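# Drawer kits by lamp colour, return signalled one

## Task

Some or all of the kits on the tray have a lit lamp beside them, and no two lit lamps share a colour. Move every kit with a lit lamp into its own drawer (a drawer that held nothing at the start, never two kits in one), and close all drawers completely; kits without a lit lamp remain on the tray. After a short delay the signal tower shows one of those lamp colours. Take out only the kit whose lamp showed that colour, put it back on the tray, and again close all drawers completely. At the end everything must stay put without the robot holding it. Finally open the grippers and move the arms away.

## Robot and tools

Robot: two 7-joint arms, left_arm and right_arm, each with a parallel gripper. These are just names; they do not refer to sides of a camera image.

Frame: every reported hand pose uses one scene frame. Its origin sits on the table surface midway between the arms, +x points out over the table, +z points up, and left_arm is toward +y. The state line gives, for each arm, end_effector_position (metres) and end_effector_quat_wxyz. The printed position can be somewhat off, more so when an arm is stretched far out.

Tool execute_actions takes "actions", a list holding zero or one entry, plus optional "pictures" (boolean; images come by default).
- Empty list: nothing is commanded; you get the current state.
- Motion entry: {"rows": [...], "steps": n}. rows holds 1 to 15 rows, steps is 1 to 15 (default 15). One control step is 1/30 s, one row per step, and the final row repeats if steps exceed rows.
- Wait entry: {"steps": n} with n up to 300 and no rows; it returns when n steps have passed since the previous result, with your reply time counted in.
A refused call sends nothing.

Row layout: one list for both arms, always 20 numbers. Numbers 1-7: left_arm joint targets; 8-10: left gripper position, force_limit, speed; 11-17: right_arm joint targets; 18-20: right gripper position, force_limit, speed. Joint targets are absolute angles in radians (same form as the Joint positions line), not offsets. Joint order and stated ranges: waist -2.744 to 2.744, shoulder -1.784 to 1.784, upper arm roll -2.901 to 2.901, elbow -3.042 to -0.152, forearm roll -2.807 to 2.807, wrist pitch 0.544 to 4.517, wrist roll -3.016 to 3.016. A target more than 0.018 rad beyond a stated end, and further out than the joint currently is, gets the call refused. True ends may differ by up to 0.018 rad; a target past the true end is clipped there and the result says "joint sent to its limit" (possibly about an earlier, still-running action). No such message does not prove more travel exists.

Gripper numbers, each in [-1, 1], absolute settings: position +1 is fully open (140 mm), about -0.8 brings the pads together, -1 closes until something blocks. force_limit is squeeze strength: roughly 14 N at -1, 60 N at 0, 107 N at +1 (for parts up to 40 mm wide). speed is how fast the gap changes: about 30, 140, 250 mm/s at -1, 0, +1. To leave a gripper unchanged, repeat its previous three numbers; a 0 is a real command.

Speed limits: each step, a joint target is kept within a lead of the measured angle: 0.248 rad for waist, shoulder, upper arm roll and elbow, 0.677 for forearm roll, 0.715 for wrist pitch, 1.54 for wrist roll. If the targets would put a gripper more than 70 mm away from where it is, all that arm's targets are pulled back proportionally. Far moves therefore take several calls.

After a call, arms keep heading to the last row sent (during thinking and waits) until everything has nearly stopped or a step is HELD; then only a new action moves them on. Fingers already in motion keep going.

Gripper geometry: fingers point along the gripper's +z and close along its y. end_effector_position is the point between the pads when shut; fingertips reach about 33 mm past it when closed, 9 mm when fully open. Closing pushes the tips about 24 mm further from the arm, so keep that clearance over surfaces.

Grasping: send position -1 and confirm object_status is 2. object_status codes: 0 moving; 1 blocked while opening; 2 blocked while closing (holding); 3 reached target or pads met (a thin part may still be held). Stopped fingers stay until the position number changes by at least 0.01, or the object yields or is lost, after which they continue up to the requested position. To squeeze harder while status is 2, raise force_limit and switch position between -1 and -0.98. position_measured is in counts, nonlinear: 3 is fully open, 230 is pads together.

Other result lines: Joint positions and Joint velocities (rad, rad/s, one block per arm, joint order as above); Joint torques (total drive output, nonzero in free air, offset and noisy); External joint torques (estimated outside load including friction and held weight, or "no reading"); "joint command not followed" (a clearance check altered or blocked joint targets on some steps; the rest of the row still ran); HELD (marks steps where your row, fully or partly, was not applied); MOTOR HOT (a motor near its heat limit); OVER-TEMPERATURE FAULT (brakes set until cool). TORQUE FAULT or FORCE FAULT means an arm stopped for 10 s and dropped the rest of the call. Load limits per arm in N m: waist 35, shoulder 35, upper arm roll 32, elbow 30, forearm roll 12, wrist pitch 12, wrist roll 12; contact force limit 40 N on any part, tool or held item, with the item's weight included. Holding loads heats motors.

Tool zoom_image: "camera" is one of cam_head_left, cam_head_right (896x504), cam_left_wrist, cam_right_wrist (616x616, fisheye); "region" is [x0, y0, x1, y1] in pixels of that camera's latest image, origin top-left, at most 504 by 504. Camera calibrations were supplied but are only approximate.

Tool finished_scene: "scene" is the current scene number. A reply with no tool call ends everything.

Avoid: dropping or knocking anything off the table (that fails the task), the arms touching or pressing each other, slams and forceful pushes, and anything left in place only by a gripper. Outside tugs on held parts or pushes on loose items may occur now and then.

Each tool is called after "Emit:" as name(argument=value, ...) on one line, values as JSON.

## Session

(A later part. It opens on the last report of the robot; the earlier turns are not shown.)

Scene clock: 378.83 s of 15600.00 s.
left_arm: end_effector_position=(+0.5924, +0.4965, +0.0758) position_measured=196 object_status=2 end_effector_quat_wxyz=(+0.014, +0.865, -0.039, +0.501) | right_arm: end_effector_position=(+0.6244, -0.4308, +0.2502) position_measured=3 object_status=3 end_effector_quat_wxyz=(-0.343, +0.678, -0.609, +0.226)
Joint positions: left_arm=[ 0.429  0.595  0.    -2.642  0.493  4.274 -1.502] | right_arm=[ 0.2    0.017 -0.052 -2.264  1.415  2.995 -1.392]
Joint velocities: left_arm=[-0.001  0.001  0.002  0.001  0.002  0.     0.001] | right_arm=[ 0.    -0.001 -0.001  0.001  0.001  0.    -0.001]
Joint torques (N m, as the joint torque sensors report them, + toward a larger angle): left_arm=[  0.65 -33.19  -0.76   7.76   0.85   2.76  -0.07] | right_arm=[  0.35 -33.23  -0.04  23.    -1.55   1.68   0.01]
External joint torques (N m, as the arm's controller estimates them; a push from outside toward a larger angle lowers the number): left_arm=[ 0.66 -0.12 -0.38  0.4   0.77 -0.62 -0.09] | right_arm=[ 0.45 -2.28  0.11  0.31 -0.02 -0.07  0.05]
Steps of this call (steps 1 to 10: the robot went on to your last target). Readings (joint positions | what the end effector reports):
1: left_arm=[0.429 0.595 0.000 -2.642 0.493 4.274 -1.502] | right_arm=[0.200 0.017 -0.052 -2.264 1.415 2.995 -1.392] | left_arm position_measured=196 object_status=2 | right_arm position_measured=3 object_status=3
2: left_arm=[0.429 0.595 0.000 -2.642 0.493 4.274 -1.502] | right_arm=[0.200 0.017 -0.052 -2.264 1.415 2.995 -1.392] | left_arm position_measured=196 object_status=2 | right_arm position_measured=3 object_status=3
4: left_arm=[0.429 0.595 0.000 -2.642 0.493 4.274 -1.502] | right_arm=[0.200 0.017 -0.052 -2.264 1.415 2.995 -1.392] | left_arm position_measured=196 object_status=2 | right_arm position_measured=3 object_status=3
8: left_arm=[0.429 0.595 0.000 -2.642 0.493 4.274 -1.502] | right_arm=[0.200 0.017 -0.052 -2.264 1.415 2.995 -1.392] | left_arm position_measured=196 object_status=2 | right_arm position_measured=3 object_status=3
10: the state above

Emit:
execute_actions(actions=[{"rows":[[0.435,0.594,0,-2.652,0.497,4.281,-1.497,-1,0,-0.5, 0.2,0.017,-0.05,-2.264,1.415,2.995,-1.392,1,0,0],[0.441,0.593,0,-2.661,0.501,4.288,-1.491,-1,0,-0.5, 0.2,0.017,-0.05,-2.264,1.415,2.995,-1.392,1,0,0],[0.447,0.592,0,-2.671,0.505,4.297,-1.486,-1,0,-0.5, 0.2,0.017,-0.05,-2.264,1.415,2.995,-1.392,1,0,0],[0.454,0.591,0,-2.681,0.509,4.305,-1.48,-1,0,-0.5, 0.2,0.017,-0.05,-2.264,1.415,2.995,-1.392,1,0,0],[0.460,0.590,0,-2.690,0.513,4.312,-1.475,-1,0,-0.5, 0.2,0.017,-0.05,-2.264,1.415,2.995,-1.392,1,0,0],[0.466,0.589,0,-2.700,0.517,4.32,-1.469,-1,0,-0.5, 0.2,0.017,-0.05,-2.264,1.415,2.995,-1.392,1,0,0],[0.472,0.588,0,-2.710,0.521,4.327,-1.464,-1,0,-0.5, 0.2,0.017,-0.05,-2.264,1.415,2.995,-1.392,1,0,0],[0.478,0.587,0,-2.720,0.525,4.334,-1.458,-1,0,-0.5, 0.2,0.017,-0.05,-2.264,1.415,2.995,-1.392,1,0,0],[0.485,0.586,0,-2.730,0.529,4.341,-1.452,-1,0,-0.5, 0.2,0.017,-0.05,-2.264,1.415,2.995,-1.392,1,0,0],[0.493,0.585,0,-2.741,0.535,4.349,-1.445,-1,0,-0.5, 0.2,0.017,-0.05,-2.264,1.415,2.995,-1.392,1,0,0]],"steps":15}], pictures=false)

Emit:
execute_actions(actions=[{"steps":10}])

Scene clock: 434.13 s of 15600.00 s.
left_arm: end_effector_position=(+0.5552, +0.4990, +0.0762) position_measured=196 object_status=2 end_effector_quat_wxyz=(+0.019, +0.865, -0.033, +0.501) | right_arm: end_effector_position=(+0.6244, -0.4308, +0.2502) position_measured=3 object_status=3 end_effector_quat_wxyz=(-0.343, +0.678, -0.609, +0.226)
Joint positions: left_arm=[ 0.487  0.584 -0.001 -2.734  0.53   4.341 -1.467] | right_arm=[ 0.2    0.017 -0.052 -2.264  1.415  2.995 -1.392]
Joint velocities: left_arm=[ 0.025  0.     0.001 -0.036  0.017  0.032  0.061] | right_arm=[-0.    -0.001  0.001 -0.001  0.001 -0.     0.001]
Joint torques (N m, as the joint torque sensors report them, + toward a larger angle): left_arm=[  2.33 -29.52   0.63   3.19   1.03   3.82   0.3 ] | right_arm=[  0.11 -33.03   0.23  23.29  -1.6    1.64   0.06]
External joint torques (N m, as the arm's controller estimates them; a push from outside toward a larger angle lowers the number): left_arm=[ 2.66  1.68  1.35 -2.75  0.82  0.38  0.27] | right_arm=[ 0.24 -2.08  0.42  0.62 -0.07 -0.1   0.1 ]
Steps of this call (steps 1 to 15: the robot went on to your last target; steps 16 to 90: nothing new was sent; then 51.80 s passed at rest; steps 91 to 105: all 15 steps of this action). Readings (joint positions | what the end effector reports):
91: left_arm=[0.429 0.595 0.000 -2.643 0.493 4.275 -1.502] | right_arm=[0.200 0.017 -0.052 -2.264 1.415 2.995 -1.392] | left_arm position_measured=196 object_status=2 | right_arm position_measured=3 object_status=3
92: left_arm=[0.431 0.594 0.000 -2.646 0.494 4.277 -1.501] | right_arm=[0.200 0.017 -0.052 -2.264 1.415 2.995 -1.392] | left_arm position_measured=196 object_status=2 | right_arm position_measured=3 object_status=3
94: left_arm=[0.438 0.592 -0.000 -2.658 0.499 4.285 -1.499] | right_arm=[0.200 0.017 -0.052 -2.264 1.415 2.995 -1.392] | left_arm position_measured=196 object_status=2 | right_arm position_measured=3 object_status=3
98: left_arm=[0.460 0.587 -0.001 -2.693 0.512 4.309 -1.489] | right_arm=[0.200 0.017 -0.052 -2.264 1.415 2.995 -1.392] | left_arm position_measured=196 object_status=2 | right_arm position_measured=3 object_status=3
105: the state above

Scene clock: 434.47 s of 15600.00 s.
left_arm: end_effector_position=(+0.5541, +0.4990, +0.0762) position_measured=196 object_status=2 end_effector_quat_wxyz=(+0.016, +0.864, -0.037, +0.501) | right_arm: end_effector_position=(+0.6244, -0.4308, +0.2502) position_measured=3 object_status=3 end_effector_quat_wxyz=(-0.343, +0.678, -0.609, +0.226)
Joint positions: left_arm=[ 0.489  0.584 -0.001 -2.736  0.532  4.344 -1.456] | right_arm=[ 0.2    0.017 -0.052 -2.264  1.415  2.995 -1.392]
Joint velocities: left_arm=[ 0.001 -0.001 -0.001 -0.001  0.     0.001  0.019] | right_arm=[-0.     0.     0.002  0.    -0.     0.    -0.   ]
Joint torques (N m, as the joint torque sensors report them, + toward a larger angle): left_arm=[  1.21 -30.48   1.26   2.22   1.35   4.35   0.43] | right_arm=[  0.34 -32.68  -0.35  23.08  -1.53   1.64   0.06]
External joint torques (N m, as the arm's controller estimates them; a push from outside toward a larger angle lowers the number): left_arm=[ 1.09  0.48  1.61 -3.21  1.2   0.97  0.4 ] | right_arm=[ 0.15 -1.76 -0.47  0.38  0.02 -0.07  0.11]
Steps of this call (steps 1 to 10: the robot went on to your last target). Readings (joint positions | what the end effector reports):
1: left_arm=[0.488 0.584 -0.001 -2.734 0.531 4.342 -1.465] | right_arm=[0.200 0.017 -0.052 -2.264 1.415 2.995 -1.392] | left_arm position_measured=196 object_status=2 | right_arm position_measured=3 object_status=3
2: left_arm=[0.488 0.584 -0.001 -2.735 0.531 4.342 -1.464] | right_arm=[0.200 0.017 -0.052 -2.264 1.415 2.995 -1.392] | left_arm position_measured=196 object_status=2 | right_arm position_measured=3 object_status=3
4: left_arm=[0.489 0.584 -0.001 -2.736 0.531 4.343 -1.461] | right_arm=[0.200 0.017 -0.052 -2.264 1.415 2.995 -1.392] | left_arm position_measured=196 object_status=2 | right_arm position_measured=3 object_status=3
8: left_arm=[0.489 0.584 -0.001 -2.736 0.532 4.343 -1.457] | right_arm=[0.200 0.017 -0.052 -2.264 1.415 2.995 -1.392] | left_arm position_measured=196 object_status=2 | right_arm position_measured=3 object_status=3
10: the state above
camera_calibration (this result's frames):
cam_left_wrist: T_world_to_cam=[[-0.108955, -0.97859, -0.174613, 0.570232], [-0.798449, 0.19079, -0.571032, 0.403836], [0.592121, 0.0772029, -0.802142, -0.114874], [0, 0, 0, 1]] pos_world=[0.452592, 0.489844, 0.238028]
cam_right_wrist: T_world_to_cam=[[-0.683746, -0.0235261, -0.72934, 0.596452], [-0.419365, 0.830612, 0.366356, 0.519321], [0.59718, 0.556355, -0.577794, 0.187579], [0, 0, 0, 1]] pos_world=[0.513589, -0.521682, 0.353142]

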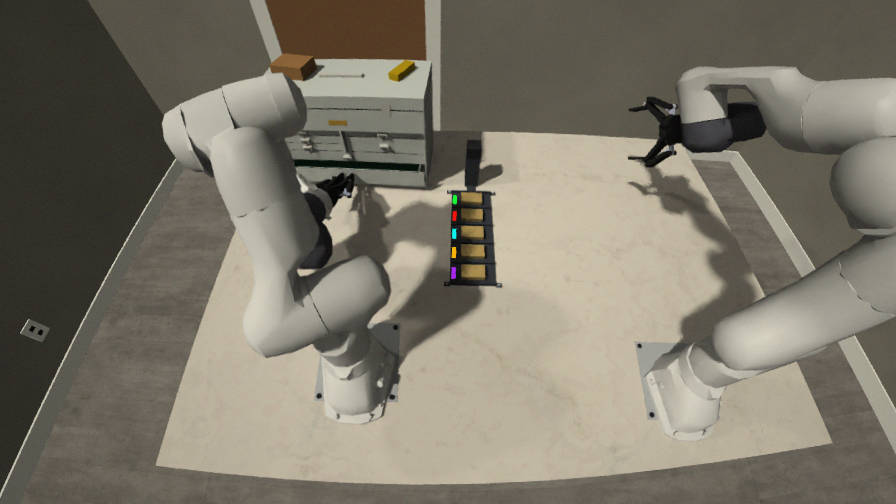

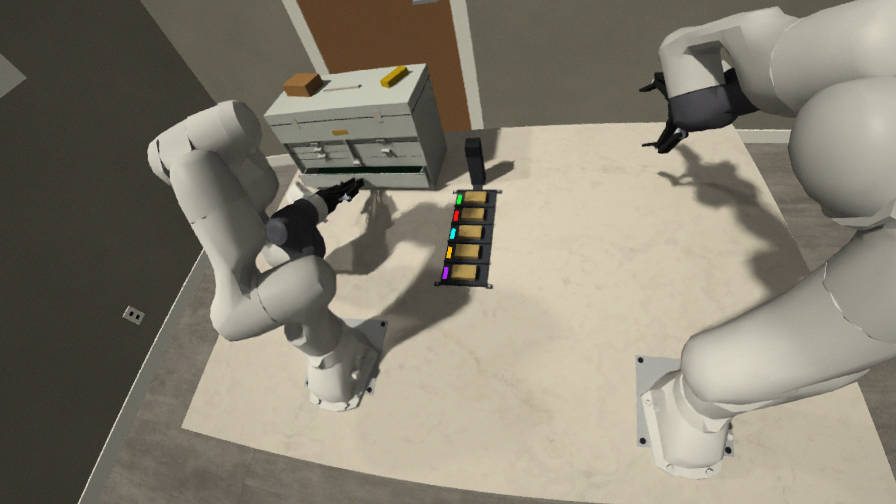

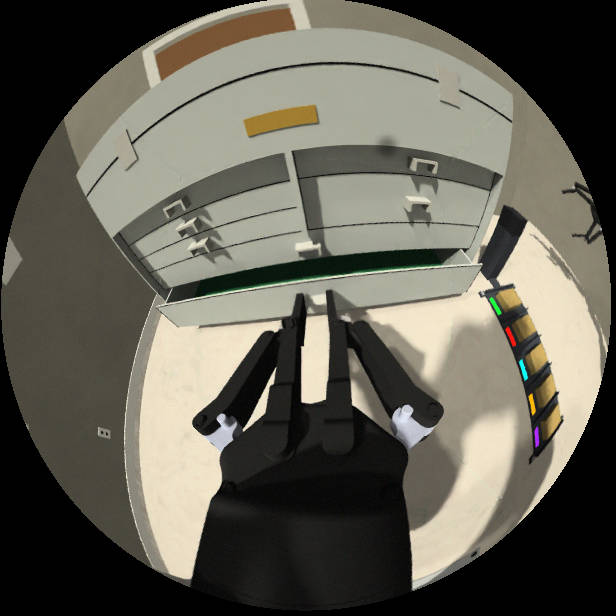

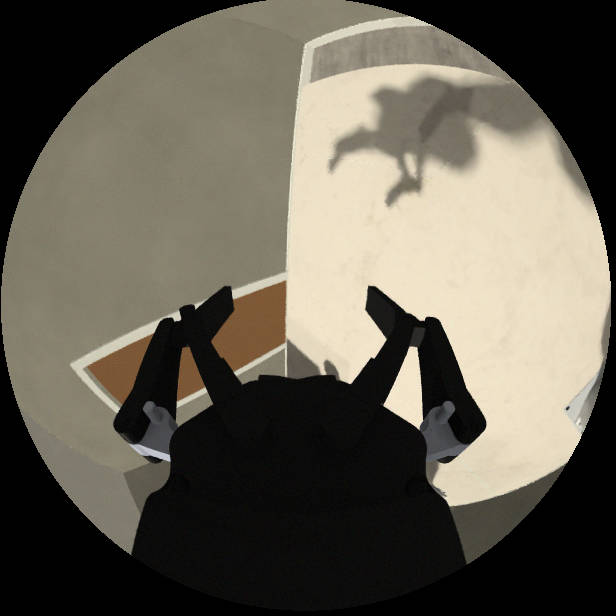

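Emit:
execute_actions(actions=[{"rows":[[0.500,0.585,0,-2.750,0.539,4.356,-1.439,-1,0,-0.5, 0.2,0.017,-0.05,-2.264,1.415,2.995,-1.392,1,0,0],[0.506,0.585,0,-2.760,0.543,4.364,-1.433,-1,0,-0.5, 0.2,0.017,-0.05,-2.264,1.415,2.995,-1.392,1,0,0],[0.513,0.585,0,-2.769,0.548,4.371,-1.426,-1,0,-0.5, 0.2,0.017,-0.05,-2.264,1.415,2.995,-1.392,1,0,0],[0.519,0.586,0,-2.779,0.552,4.379,-1.42,-1,0,-0.5, 0.2,0.017,-0.05,-2.264,1.415,2.995,-1.392,1,0,0],[0.526,0.586,0,-2.788,0.556,4.386,-1.413,-1,0,-0.5, 0.2,0.017,-0.05,-2.264,1.415,2.995,-1.392,1,0,0],[0.533,0.586,0,-2.797,0.561,4.393,-1.407,-1,0,-0.5, 0.2,0.017,-0.05,-2.264,1.415,2.995,-1.392,1,0,0],[0.540,0.587,0,-2.807,0.565,4.401,-1.40,-1,0,-0.5, 0.2,0.017,-0.05,-2.264,1.415,2.995,-1.392,1,0,0],[0.547,0.587,0,-2.816,0.570,4.408,-1.393,-1,0,-0.5, 0.2,0.017,-0.05,-2.264,1.415,2.995,-1.392,1,0,0],[0.554,0.588,0,-2.826,0.574,4.416,-1.386,-1,0,-0.5, 0.2,0.017,-0.05,-2.264,1.415,2.995,-1.392,1,0,0],[0.562,0.588,0,-2.835,0.579,4.423,-1.378,-1,0,-0.5, 0.2,0.017,-0.05,-2.264,1.415,2.995,-1.392,1,0,0],[0.571,0.589,0,-2.843,0.585,4.430,-1.37,-1,0,-0.5, 0.2,0.017,-0.05,-2.264,1.415,2.995,-1.392,1,0,0],[0.580,0.591,0,-2.851,0.592,4.436,-1.362,-1,0,-0.5, 0.2,0.017,-0.05,-2.264,1.415,2.995,-1.392,1,0,0],[0.589,0.592,0,-2.860,0.598,4.443,-1.354,-1,0,-0.5, 0.2,0.017,-0.05,-2.264,1.415,2.995,-1.392,1,0,0],[0.598,0.594,0,-2.868,0.605,4.449,-1.346,-1,0,-0.5, 0.2,0.017,-0.05,-2.264,1.415,2.995,-1.392,1,0,0],[0.608,0.596,0,-2.876,0.612,4.456,-1.337,-1,0,-0.5, 0.2,0.017,-0.05,-2.264,1.415,2.995,-1.392,1,0,0]],"steps":15}], pictures=false)

Emit:
execute_actions(actions=[{"rows":[[0.618,0.598,0,-2.884,0.619,4.462,-1.328,-1,0,-0.5, 0.2,0.017,-0.05,-2.264,1.415,2.995,-1.392,1,0,0],[0.628,0.600,0,-2.892,0.627,4.469,-1.319,-1,0,-0.5, 0.2,0.017,-0.05,-2.264,1.415,2.995,-1.392,1,0,0],[0.639,0.602,0,-2.900,0.634,4.475,-1.31,-1,0,-0.5, 0.2,0.017,-0.05,-2.264,1.415,2.995,-1.392,1,0,0],[0.650,0.605,0,-2.908,0.642,4.482,-1.30,-1,0,-0.5, 0.2,0.017,-0.05,-2.264,1.415,2.995,-1.392,1,0,0],[0.661,0.607,0,-2.916,0.650,4.488,-1.291,-1,0,-0.5, 0.2,0.017,-0.05,-2.264,1.415,2.995,-1.392,1,0,0]],"steps":15}], pictures=false)

Emit:
execute_actions(actions=[{"steps":10}])

Scene clock: 479.70 s of 15600.00 s.
left_arm: end_effector_position=(+0.5040, +0.5021, +0.0763) position_measured=196 object_status=2 end_effector_quat_wxyz=(+0.021, +0.865, -0.026, +0.502) | right_arm: end_effector_position=(+0.6244, -0.4308, +0.2502) position_measured=3 object_status=3 end_effector_quat_wxyz=(-0.343, +0.678, -0.609, +0.226)
Joint positions: left_arm=[ 0.583  0.586 -0.002 -2.852  0.593  4.433 -1.393] | right_arm=[ 0.2    0.017 -0.052 -2.264  1.415  2.995 -1.392]
Joint velocities: left_arm=[ 0.258  0.042  0.001 -0.246  0.183  0.201  0.185] | right_arm=[-0.    -0.     0.    -0.     0.     0.    -0.001]
Joint torques (N m, as the joint torque sensors report them, + toward a larger angle): left_arm=[  1.93 -23.23   1.13  -0.43  -0.14   1.84   0.26] | right_arm=[  0.29 -32.73   0.13  23.25  -1.56   1.62   0.03]
External joint torques (N m, as the arm's controller estimates them; a push from outside toward a larger angle lowers the number): left_arm=[ 3.11  5.37  1.66 -4.75 -0.13 -1.22  0.24] | right_arm=[ 0.25 -1.77  0.15  0.55 -0.03 -0.1   0.07]
Steps of this call (steps 1 to 30: the robot went on to your last target; steps 31 to 90: nothing new was sent; then 41.73 s passed at rest; steps 91 to 105: all 15 steps of this action). Readings (joint positions | what the end effector reports):
91: left_arm=[0.490 0.584 -0.001 -2.738 0.533 4.345 -1.451] | right_arm=[0.200 0.017 -0.052 -2.264 1.415 2.995 -1.392] | left_arm position_measured=196 object_status=2 | right_arm position_measured=3 object_status=3
92: left_arm=[0.493 0.584 -0.001 -2.742 0.534 4.348 -1.450] | right_arm=[0.200 0.017 -0.052 -2.264 1.415 2.995 -1.392] | left_arm position_measured=196 object_status=2 | right_arm position_measured=3 object_status=3
94: left_arm=[0.503 0.583 -0.001 -2.755 0.540 4.358 -1.445] | right_arm=[0.200 0.017 -0.052 -2.264 1.415 2.995 -1.392] | left_arm position_measured=196 object_status=2 | right_arm position_measured=3 object_status=3
98: left_arm=[0.528 0.583 -0.002 -2.789 0.556 4.385 -1.432] | right_arm=[0.200 0.017 -0.052 -2.264 1.415 2.995 -1.392] | left_arm position_measured=196 object_status=2 | right_arm position_measured=3 object_status=3
105: the state above

Scene clock: 480.20 s of 15600.00 s.
left_arm: end_effector_position=(+0.4749, +0.5037, +0.0764) position_measured=196 object_status=2 end_effector_quat_wxyz=(+0.018, +0.863, -0.032, +0.504) | right_arm: end_effector_position=(+0.6244, -0.4308, +0.2502) position_measured=3 object_status=3 end_effector_quat_wxyz=(-0.343, +0.678, -0.609, +0.226)
Joint positions: left_arm=[ 0.656  0.603 -0.003 -2.911  0.647  4.485 -1.314] | right_arm=[ 0.2    0.017 -0.052 -2.264  1.415  2.995 -1.392]
Joint velocities: left_arm=[ 0.004  0.003  0.    -0.002  0.004  0.004  0.064] | right_arm=[-0.001  0.001  0.001 -0.    -0.001  0.001 -0.001]
Joint torques (N m, as the joint torque sensors report them, + toward a larger angle): left_arm=[  2.04 -25.     1.64  -2.66   1.26   3.76   0.32] | right_arm=[  0.42 -32.6   -0.03  22.87  -1.55   1.6    0.04]
External joint torques (N m, as the arm's controller estimates them; a push from outside toward a larger angle lowers the number): left_arm=[ 2.09  2.23  2.27 -3.88  0.84  0.45  0.29] | right_arm=[ 0.34 -1.7  -0.05  0.22 -0.02 -0.12  0.08]
Steps of this call (steps 1 to 15: all 15 steps of this action). Readings (joint positions | what the end effector reports):
1: left_arm=[0.592 0.587 -0.002 -2.860 0.599 4.440 -1.387] | right_arm=[0.200 0.017 -0.052 -2.264 1.415 2.995 -1.392] | left_arm position_measured=196 object_status=2 | right_arm position_measured=3 object_status=3
2: left_arm=[0.602 0.589 -0.002 -2.868 0.606 4.446 -1.380] | right_arm=[0.200 0.017 -0.052 -2.264 1.415 2.995 -1.392] | left_arm position_measured=196 object_status=2 | right_arm position_measured=3 object_status=3
4: left_arm=[0.622 0.593 -0.003 -2.884 0.621 4.460 -1.365] | right_arm=[0.200 0.017 -0.052 -2.264 1.415 2.995 -1.392] | left_arm position_measured=196 object_status=2 | right_arm position_measured=3 object_status=3
8: left_arm=[0.650 0.600 -0.003 -2.907 0.641 4.480 -1.339] | right_arm=[0.200 0.017 -0.052 -2.264 1.415 2.995 -1.392] | left_arm position_measured=196 object_status=2 | right_arm position_measured=3 object_status=3
15: the state above

Scene clock: 480.53 s of 15600.00 s.
left_arm: end_effector_position=(+0.4747, +0.5037, +0.0764) position_measured=196 object_status=2 end_effector_quat_wxyz=(+0.015, +0.863, -0.037, +0.504) | right_arm: end_effector_position=(+0.6244, -0.4308, +0.2502) position_measured=3 object_status=3 end_effector_quat_wxyz=(-0.343, +0.678, -0.609, +0.226)
Joint positions: left_arm=[ 0.657  0.603 -0.003 -2.911  0.647  4.486 -1.302] | right_arm=[ 0.2    0.017 -0.052 -2.264  1.415  2.995 -1.392]
Joint velocities: left_arm=[-0.     0.001 -0.    -0.    -0.002  0.     0.018] | right_arm=[ 0.     0.002 -0.001 -0.001  0.     0.001 -0.001]
Joint torques (N m, as the joint torque sensors report them, + toward a larger angle): left_arm=[  1.43 -24.84   1.25  -2.24   1.23   3.71   0.43] | right_arm=[  0.3  -32.74  -0.14  23.18  -1.51   1.62   0.  ]
External joint torques (N m, as the arm's controller estimates them; a push from outside toward a larger angle lowers the number): left_arm=[ 1.49  2.25  1.9  -3.41  0.81  0.42  0.4 ] | right_arm=[ 0.39 -1.91  0.01  0.54  0.01 -0.11  0.05]
Steps of this call (steps 1 to 10: the robot went on to your last target). Readings (joint positions | what the end effector reports):
1: left_arm=[0.657 0.603 -0.003 -2.911 0.647 4.486 -1.312] | right_arm=[0.200 0.017 -0.052 -2.264 1.415 2.995 -1.392] | left_arm position_measured=196 object_status=2 | right_arm position_measured=3 object_status=3
2: left_arm=[0.657 0.603 -0.003 -2.911 0.647 4.486 -1.310] | right_arm=[0.200 0.017 -0.052 -2.264 1.415 2.995 -1.392] | left_arm position_measured=196 object_status=2 | right_arm position_measured=3 object_status=3
4: left_arm=[0.657 0.603 -0.003 -2.911 0.647 4.486 -1.308] | right_arm=[0.200 0.017 -0.052 -2.264 1.415 2.995 -1.392] | left_arm position_measured=196 object_status=2 | right_arm position_measured=3 object_status=3
8: left_arm=[0.657 0.603 -0.003 -2.911 0.647 4.486 -1.304] | right_arm=[0.200 0.017 -0.052 -2.264 1.415 2.995 -1.392] | left_arm position_measured=196 object_status=2 | right_arm position_measured=3 object_status=3
10: the state above
camera_calibration (this result's frames):
cam_left_wrist: T_world_to_cam=[[-0.106773, -0.978513, -0.176386, 0.565237], [-0.794554, 0.190619, -0.576497, 0.338326], [0.597732, 0.0785939, -0.797834, -0.0717513], [0, 0, 0, 1]] pos_world=[0.372058, 0.49424, 0.237498]
cam_right_wrist: T_world_to_cam=[[-0.683746, -0.0235261, -0.72934, 0.596452], [-0.419365, 0.830612, 0.366356, 0.519321], [0.59718, 0.556355, -0.577794, 0.187579], [0, 0, 0, 1]] pos_world=[0.513589, -0.521682, 0.353142]

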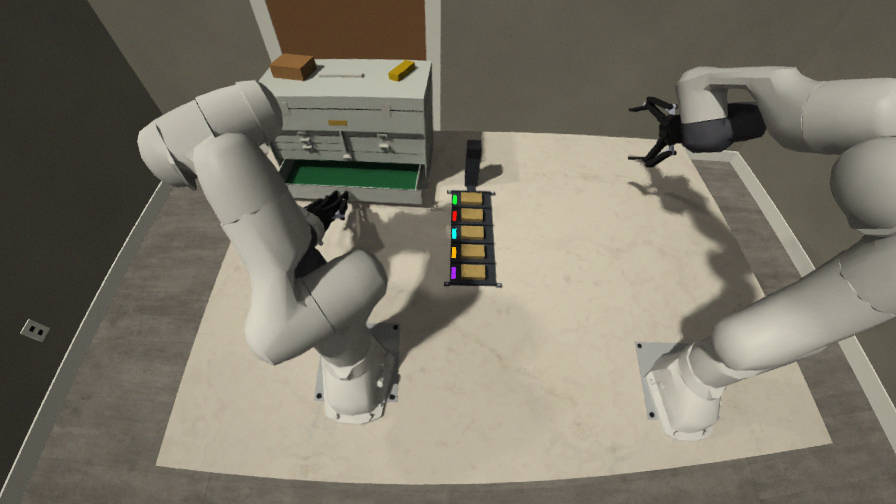

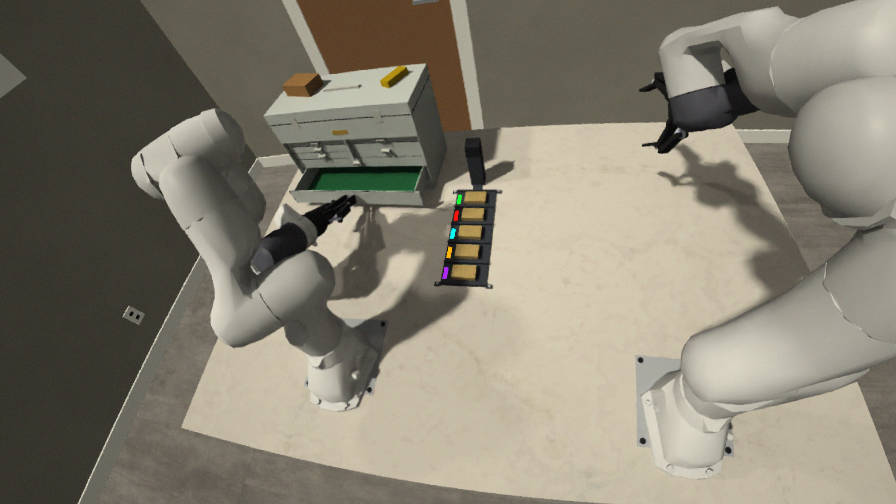

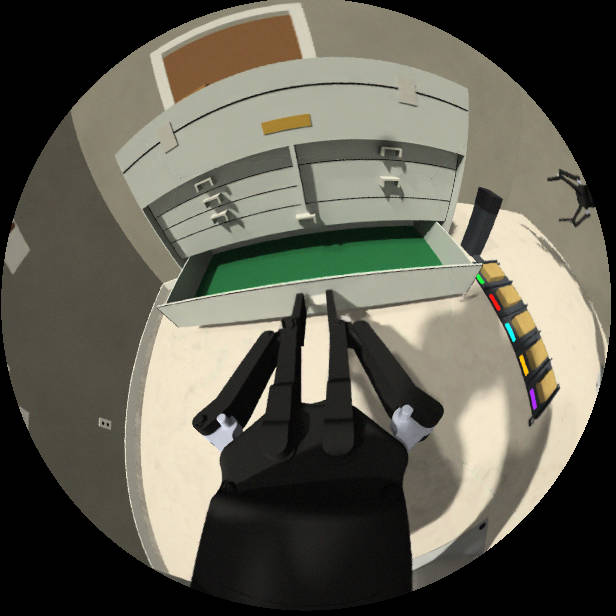

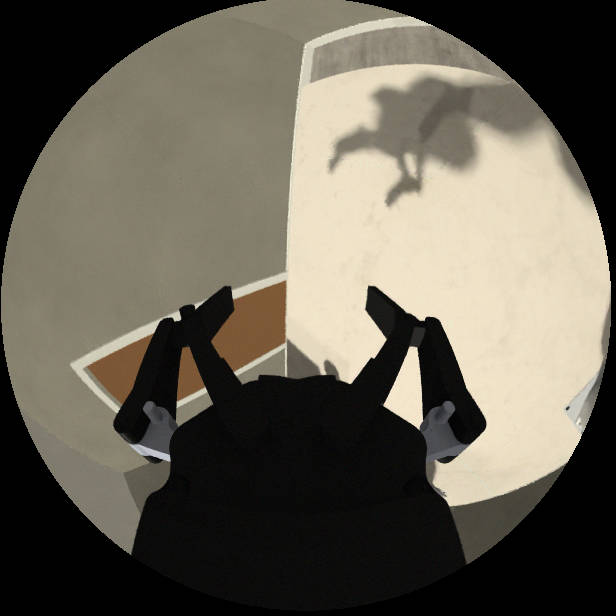

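Emit:
execute_actions(actions=[{"rows":[[0.657,0.603,0,-2.911,0.647,4.486,-1.30,-0.1,0,0, 0.2,0.017,-0.05,-2.264,1.415,2.995,-1.392,1,0,0]],"steps":10}], pictures=false)

Emit:
execute_actions(actions=[{"rows":[[0.657,0.573,0,-2.975,0.647,4.486,-1.30,-0.1,0,0, 0.2,0.017,-0.05,-2.264,1.415,2.995,-1.392,1,0,0]],"steps":10}], pictures=false)

Emit:
execute_actions(actions=[{"rows":[[0.657,0.573,0,-2.975,1.2,4.486,-1.30,-0.1,0,0, 0.2,0.017,-0.05,-2.264,1.415,2.995,-1.392,1,0,0]],"steps":15}], pictures=false)

Emit:
execute_actions(actions=[{"rows":[[0.4,0.1,0,-2.9,1.1,3.8,-0.5,-0.1,0,0, 0.2,0.017,-0.05,-2.264,1.415,2.995,-1.392,1,0,0]],"steps":15}], pictures=false)

Emit:
execute_actions(actions=[{"steps":15}])

Scene clock: 535.77 s of 15600.00 s.
left_arm: end_effector_position=(+0.4746, +0.5037, +0.0764) position_measured=141 object_status=0 end_effector_quat_wxyz=(+0.014, +0.863, -0.039, +0.504) | right_arm: end_effector_position=(+0.6244, -0.4308, +0.2502) position_measured=3 object_status=3 end_effector_quat_wxyz=(-0.343, +0.678, -0.609, +0.226)
Joint positions: left_arm=[ 0.657  0.604 -0.003 -2.911  0.647  4.486 -1.298] | right_arm=[ 0.2    0.017 -0.052 -2.264  1.415  2.995 -1.392]
Joint velocities: left_arm=[-0.    -0.001 -0.001  0.     0.001  0.001 -0.   ] | right_arm=[-0.    -0.001  0.001  0.    -0.     0.    -0.   ]
Joint torques (N m, as the joint torque sensors report them, + toward a larger angle): left_arm=[ -1.02 -27.83   1.61   0.81   0.5    3.4    0.05] | right_arm=[  0.3  -32.61  -0.46  22.83  -1.49   1.61   0.06]
External joint torques (N m, as the arm's controller estimates them; a push from outside toward a larger angle lowers the number): left_arm=[-0.98 -0.7   2.24 -0.34  0.08  0.1   0.03] | right_arm=[ 0.3  -1.63 -0.39  0.13  0.04 -0.12  0.1 ]
Steps of this call (steps 1 to 30: the robot went on to your last target; steps 31 to 90: nothing new was sent; then 51.90 s passed at rest; steps 91 to 100: all 10 steps of this action). Readings (joint positions | what the end effector reports):
91: left_arm=[0.657 0.604 -0.003 -2.911 0.647 4.486 -1.298] | right_arm=[0.200 0.017 -0.052 -2.264 1.415 2.995 -1.392] | left_arm position_measured=196 object_status=0 | right_arm position_measured=3 object_status=3
92: left_arm=[0.657 0.604 -0.003 -2.911 0.647 4.486 -1.298] | right_arm=[0.200 0.017 -0.052 -2.264 1.415 2.995 -1.392] | left_arm position_measured=195 object_status=0 | right_arm position_measured=3 object_status=3
94: left_arm=[0.657 0.604 -0.003 -2.911 0.647 4.486 -1.298] | right_arm=[0.200 0.017 -0.052 -2.264 1.415 2.995 -1.392] | left_arm position_measured=175 object_status=0 | right_arm position_measured=3 object_status=3
98: left_arm=[0.657 0.604 -0.003 -2.911 0.647 4.486 -1.298] | right_arm=[0.200 0.017 -0.052 -2.264 1.415 2.995 -1.392] | left_arm position_measured=144 object_status=0 | right_arm position_measured=3 object_status=3
100: the state above

Scene clock: 536.10 s of 15600.00 s.
left_arm: end_effector_position=(+0.4572, +0.4902, +0.0770) position_measured=141 object_status=3 end_effector_quat_wxyz=(+0.024, +0.869, -0.033, +0.493) | right_arm: end_effector_position=(+0.6244, -0.4308, +0.2502) position_measured=3 object_status=3 end_effector_quat_wxyz=(-0.343, +0.678, -0.609, +0.226)
Joint positions: left_arm=[ 0.657  0.576 -0.002 -2.973  0.647  4.486 -1.298] | right_arm=[ 0.2    0.017 -0.052 -2.264  1.415  2.995 -1.392]
Joint velocities: left_arm=[-0.    -0.005 -0.    -0.009  0.001  0.     0.002] | right_arm=[ 0.001  0.001 -0.     0.001  0.     0.001  0.   ]
Joint torques (N m, as the joint torque sensors report them, + toward a larger angle): left_arm=[ -1.02 -26.84   1.19  -0.85   0.5    3.43  -0.07] | right_arm=[  0.21 -32.95   0.24  23.03  -1.54   1.65   0.04]
External joint torques (N m, as the arm's controller estimates them; a push from outside toward a larger angle lowers the number): left_arm=[-1.   -1.24  1.77 -1.35  0.06  0.14 -0.09] | right_arm=[ 0.22 -2.03  0.31  0.31  0.   -0.08  0.08]
Steps of this call (steps 1 to 10: all 10 steps of this action). Readings (joint positions | what the end effector reports):
1: left_arm=[0.657 0.596 -0.002 -2.924 0.647 4.486 -1.298] | right_arm=[0.200 0.017 -0.052 -2.264 1.415 2.995 -1.392] | left_arm position_measured=141 object_status=0 | right_arm position_measured=3 object_status=3
2: left_arm=[0.657 0.588 -0.002 -2.942 0.647 4.486 -1.298] | right_arm=[0.200 0.017 -0.052 -2.264 1.415 2.995 -1.392] | left_arm position_measured=141 object_status=0 | right_arm position_measured=3 object_status=3
4: left_arm=[0.657 0.581 -0.002 -2.961 0.647 4.486 -1.298] | right_arm=[0.200 0.017 -0.052 -2.264 1.415 2.995 -1.392] | left_arm position_measured=141 object_status=0 | right_arm position_measured=3 object_status=3
8: left_arm=[0.657 0.576 -0.002 -2.972 0.647 4.486 -1.298] | right_arm=[0.200 0.017 -0.052 -2.264 1.415 2.995 -1.392] | left_arm position_measured=141 object_status=3 | right_arm position_measured=3 object_status=3
10: the state above

Scene clock: 536.60 s of 15600.00 s.
left_arm: end_effector_position=(+0.4243, +0.3314, +0.1305) position_measured=141 object_status=3 end_effector_quat_wxyz=(+0.208, +0.798, -0.200, +0.528) | right_arm: end_effector_position=(+0.6244, -0.4308, +0.2502) position_measured=3 object_status=3 end_effector_quat_wxyz=(-0.343, +0.678, -0.609, +0.226)
Joint positions: left_arm=[ 0.658  0.575  0.001 -2.974  1.175  4.486 -1.298] | right_arm=[ 0.2    0.017 -0.052 -2.264  1.415  2.995 -1.392]
Joint velocities: left_arm=[-0.001  0.    -0.001  0.001  0.189  0.     0.   ] | right_arm=[-0.     0.001  0.001 -0.002  0.001  0.001 -0.001]
Joint torques (N m, as the joint torque sensors report them, + toward a larger angle): left_arm=[ -0.99 -26.59  -1.52  -1.73   1.86   3.09  -0.04] | right_arm=[ -0.01 -32.62  -0.07  23.16  -1.5    1.56   0.08]
External joint torques (N m, as the arm's controller estimates them; a push from outside toward a larger angle lowers the number): left_arm=[-1.18 -1.82 -0.47 -1.42  1.03  0.09 -0.07] | right_arm=[-0.05 -1.75 -0.05  0.52  0.03 -0.16  0.12]
Steps of this call (steps 1 to 15: all 15 steps of this action). Readings (joint positions | what the end effector reports):
1: left_arm=[0.659 0.576 -0.000 -2.972 0.691 4.486 -1.298] | right_arm=[0.200 0.017 -0.052 -2.264 1.415 2.995 -1.392] | left_arm position_measured=141 object_status=3 | right_arm position_measured=3 object_status=3
2: left_arm=[0.659 0.576 0.000 -2.972 0.741 4.486 -1.298] | right_arm=[0.200 0.017 -0.052 -2.264 1.415 2.995 -1.392] | left_arm position_measured=141 object_status=3 | right_arm position_measured=3 object_status=3
4: left_arm=[0.659 0.576 0.000 -2.972 0.840 4.486 -1.298] | right_arm=[0.200 0.017 -0.052 -2.264 1.415 2.995 -1.392] | left_arm position_measured=141 object_status=3 | right_arm position_measured=3 object_status=3
8: left_arm=[0.659 0.575 0.001 -2.973 1.038 4.486 -1.298] | right_arm=[0.200 0.017 -0.052 -2.264 1.415 2.995 -1.392] | left_arm position_measured=141 object_status=3 | right_arm position_measured=3 object_status=3
15: the state above

Scene clock: 537.10 s of 15600.00 s.
left_arm: end_effector_position=(+0.4730, +0.3268, +0.1049) position_measured=141 object_status=3 end_effector_quat_wxyz=(-0.096, +0.636, -0.671, +0.368) | right_arm: end_effector_position=(+0.6244, -0.4308, +0.2502) position_measured=3 object_status=3 end_effector_quat_wxyz=(-0.343, +0.678, -0.609, +0.226)
Joint positions: left_arm=[ 0.403  0.103 -0.003 -2.898  1.105  3.851 -0.684] | right_arm=[ 0.2    0.017 -0.052 -2.264  1.415  2.995 -1.392]
Joint velocities: left_arm=[-0.008 -0.011  0.001 -0.011 -0.015 -0.283  0.587] | right_arm=[-0.001 -0.001 -0.001  0.001 -0.001 -0.001 -0.001]
Joint torques (N m, as the joint torque sensors report them, + toward a larger angle): left_arm=[ -2.55 -23.01   2.28   9.83  -0.97   3.09   0.53] | right_arm=[  0.36 -32.58   0.18  23.26  -1.52   1.64   0.09]
External joint torques (N m, as the arm's controller estimates them; a push from outside toward a larger angle lowers the number): left_arm=[-2.51 -0.54  2.61 -1.42 -0.58 -0.52  0.56] | right_arm=[ 0.45 -1.62  0.33  0.54  0.02 -0.1   0.13]
Steps of this call (steps 1 to 15: all 15 steps of this action). Readings (joint positions | what the end effector reports):
1: left_arm=[0.635 0.553 0.007 -2.970 1.167 4.437 -1.263] | right_arm=[0.200 0.017 -0.052 -2.264 1.415 2.995 -1.392] | left_arm position_measured=141 object_status=3 | right_arm position_measured=3 object_status=3
2: left_arm=[0.596 0.513 0.008 -2.959 1.158 4.375 -1.220] | right_arm=[0.200 0.017 -0.052 -2.264 1.415 2.995 -1.392] | left_arm position_measured=141 object_status=3 | right_arm position_measured=3 object_status=3
4: left_arm=[0.503 0.389 0.007 -2.934 1.137 4.208 -1.098] | right_arm=[0.200 0.017 -0.052 -2.264 1.415 2.995 -1.392] | left_arm position_measured=141 object_status=3 | right_arm position_measured=3 object_status=3
8: left_arm=[0.415 0.149 -0.003 -2.898 1.116 3.988 -0.888] | right_arm=[0.200 0.017 -0.052 -2.264 1.415 2.995 -1.392] | left_arm position_measured=141 object_status=3 | right_arm position_measured=3 object_status=3
15: the state above

Scene clock: 537.60 s of 15600.00 s.
left_arm: end_effector_position=(+0.4681, +0.3330, +0.0928) position_measured=141 object_status=3 end_effector_quat_wxyz=(+0.119, -0.594, +0.719, -0.340) | right_arm: end_effector_position=(+0.6244, -0.4308, +0.2502) position_measured=3 object_status=3 end_effector_quat_wxyz=(-0.343, +0.678, -0.609, +0.226)
Joint positions: left_arm=[ 0.403  0.102 -0.003 -2.899  1.103  3.806 -0.541] | right_arm=[ 0.2    0.017 -0.052 -2.264  1.415  2.995 -1.392]
Joint velocities: left_arm=[-0.001  0.001  0.    -0.    -0.    -0.014  0.113] | right_arm=[-0.001 -0.     0.001 -0.001 -0.     0.     0.001]
Joint torques (N m, as the joint torque sensors report them, + toward a larger angle): left_arm=[ -2.49 -23.31   1.69   9.7   -0.89   3.04   0.39] | right_arm=[  0.05 -32.71  -0.14  22.82  -1.52   1.62   0.09]
External joint torques (N m, as the arm's controller estimates them; a push from outside toward a larger angle lowers the number): left_arm=[-2.45 -0.96  2.01 -1.42 -0.51 -0.44  0.42] | right_arm=[ 0.07 -1.79 -0.06  0.14  0.02 -0.11  0.13]
Steps of this call (steps 1 to 15: the robot went on to your last target). Readings (joint positions | what the end effector reports):
1: left_arm=[0.403 0.103 -0.003 -2.898 1.104 3.842 -0.665] | right_arm=[0.200 0.017 -0.052 -2.264 1.415 2.995 -1.392] | left_arm position_measured=141 object_status=3 | right_arm position_measured=3 object_status=3
2: left_arm=[0.403 0.103 -0.003 -2.898 1.104 3.835 -0.649] | right_arm=[0.200 0.017 -0.052 -2.264 1.415 2.995 -1.392] | left_arm position_measured=141 object_status=3 | right_arm position_measured=3 object_status=3
4: left_arm=[0.403 0.102 -0.003 -2.898 1.103 3.825 -0.621] | right_arm=[0.200 0.017 -0.052 -2.264 1.415 2.995 -1.392] | left_arm position_measured=141 object_status=3 | right_arm position_measured=3 object_status=3
8: left_arm=[0.403 0.102 -0.003 -2.898 1.103 3.813 -0.580] | right_arm=[0.200 0.017 -0.052 -2.264 1.415 2.995 -1.392] | left_arm position_measured=141 object_status=3 | right_arm position_measured=3 object_status=3
15: the state above
camera_calibration (this result's frames):
cam_left_wrist: T_world_to_cam=[[-0.687505, 0.19182, -0.700387, 0.331153], [0.0928969, 0.979789, 0.177153, -0.373106], [0.720214, 0.0567298, -0.691429, -0.101273], [0, 0, 0, 1]] pos_world=[0.335268, 0.307788, 0.228009]
cam_right_wrist: T_world_to_cam=[[-0.683746, -0.023526, -0.72934, 0.596452], [-0.419365, 0.830612, 0.366356, 0.519321], [0.59718, 0.556354, -0.577794, 0.187579], [0, 0, 0, 1]] pos_world=[0.513589, -0.521682, 0.353142]

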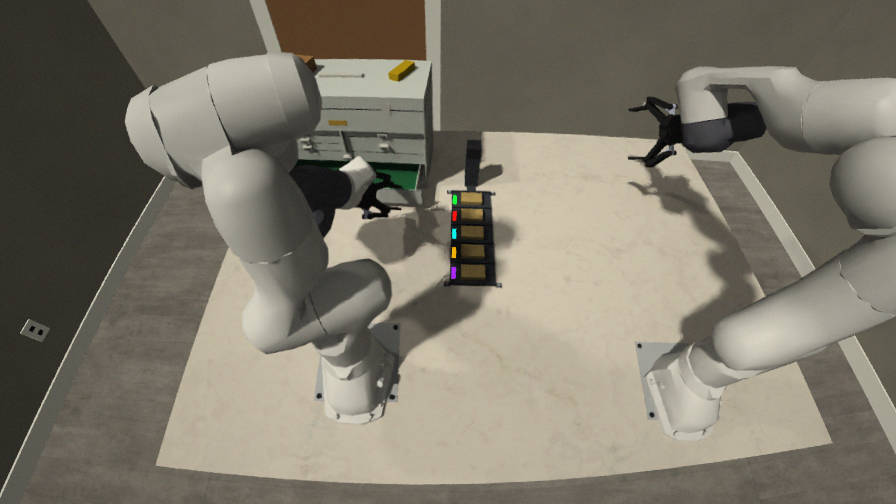

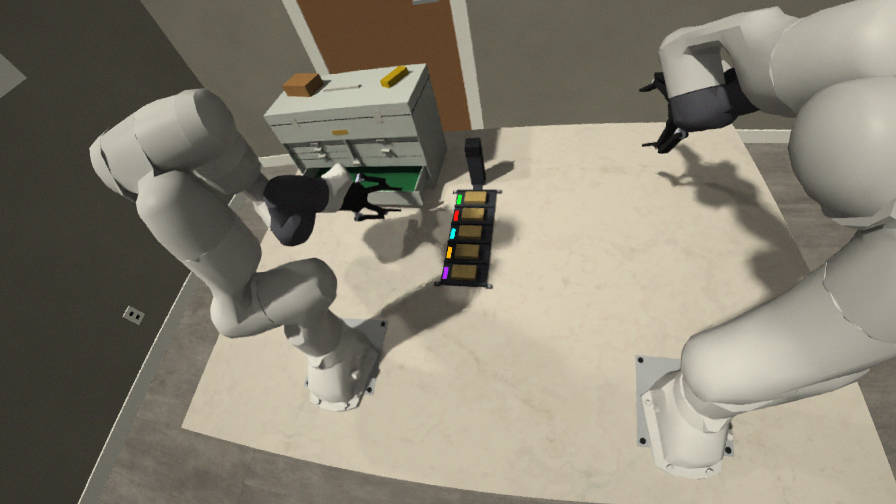

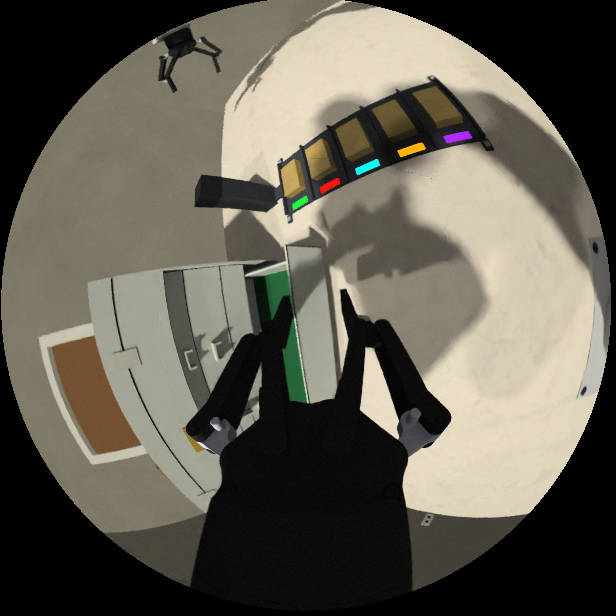

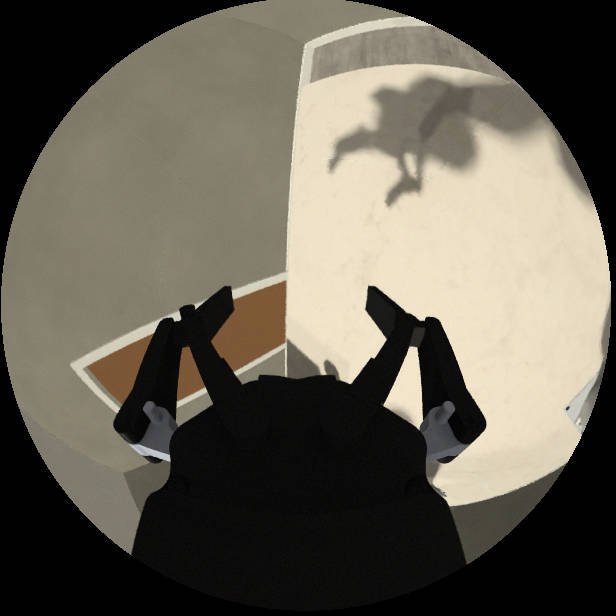

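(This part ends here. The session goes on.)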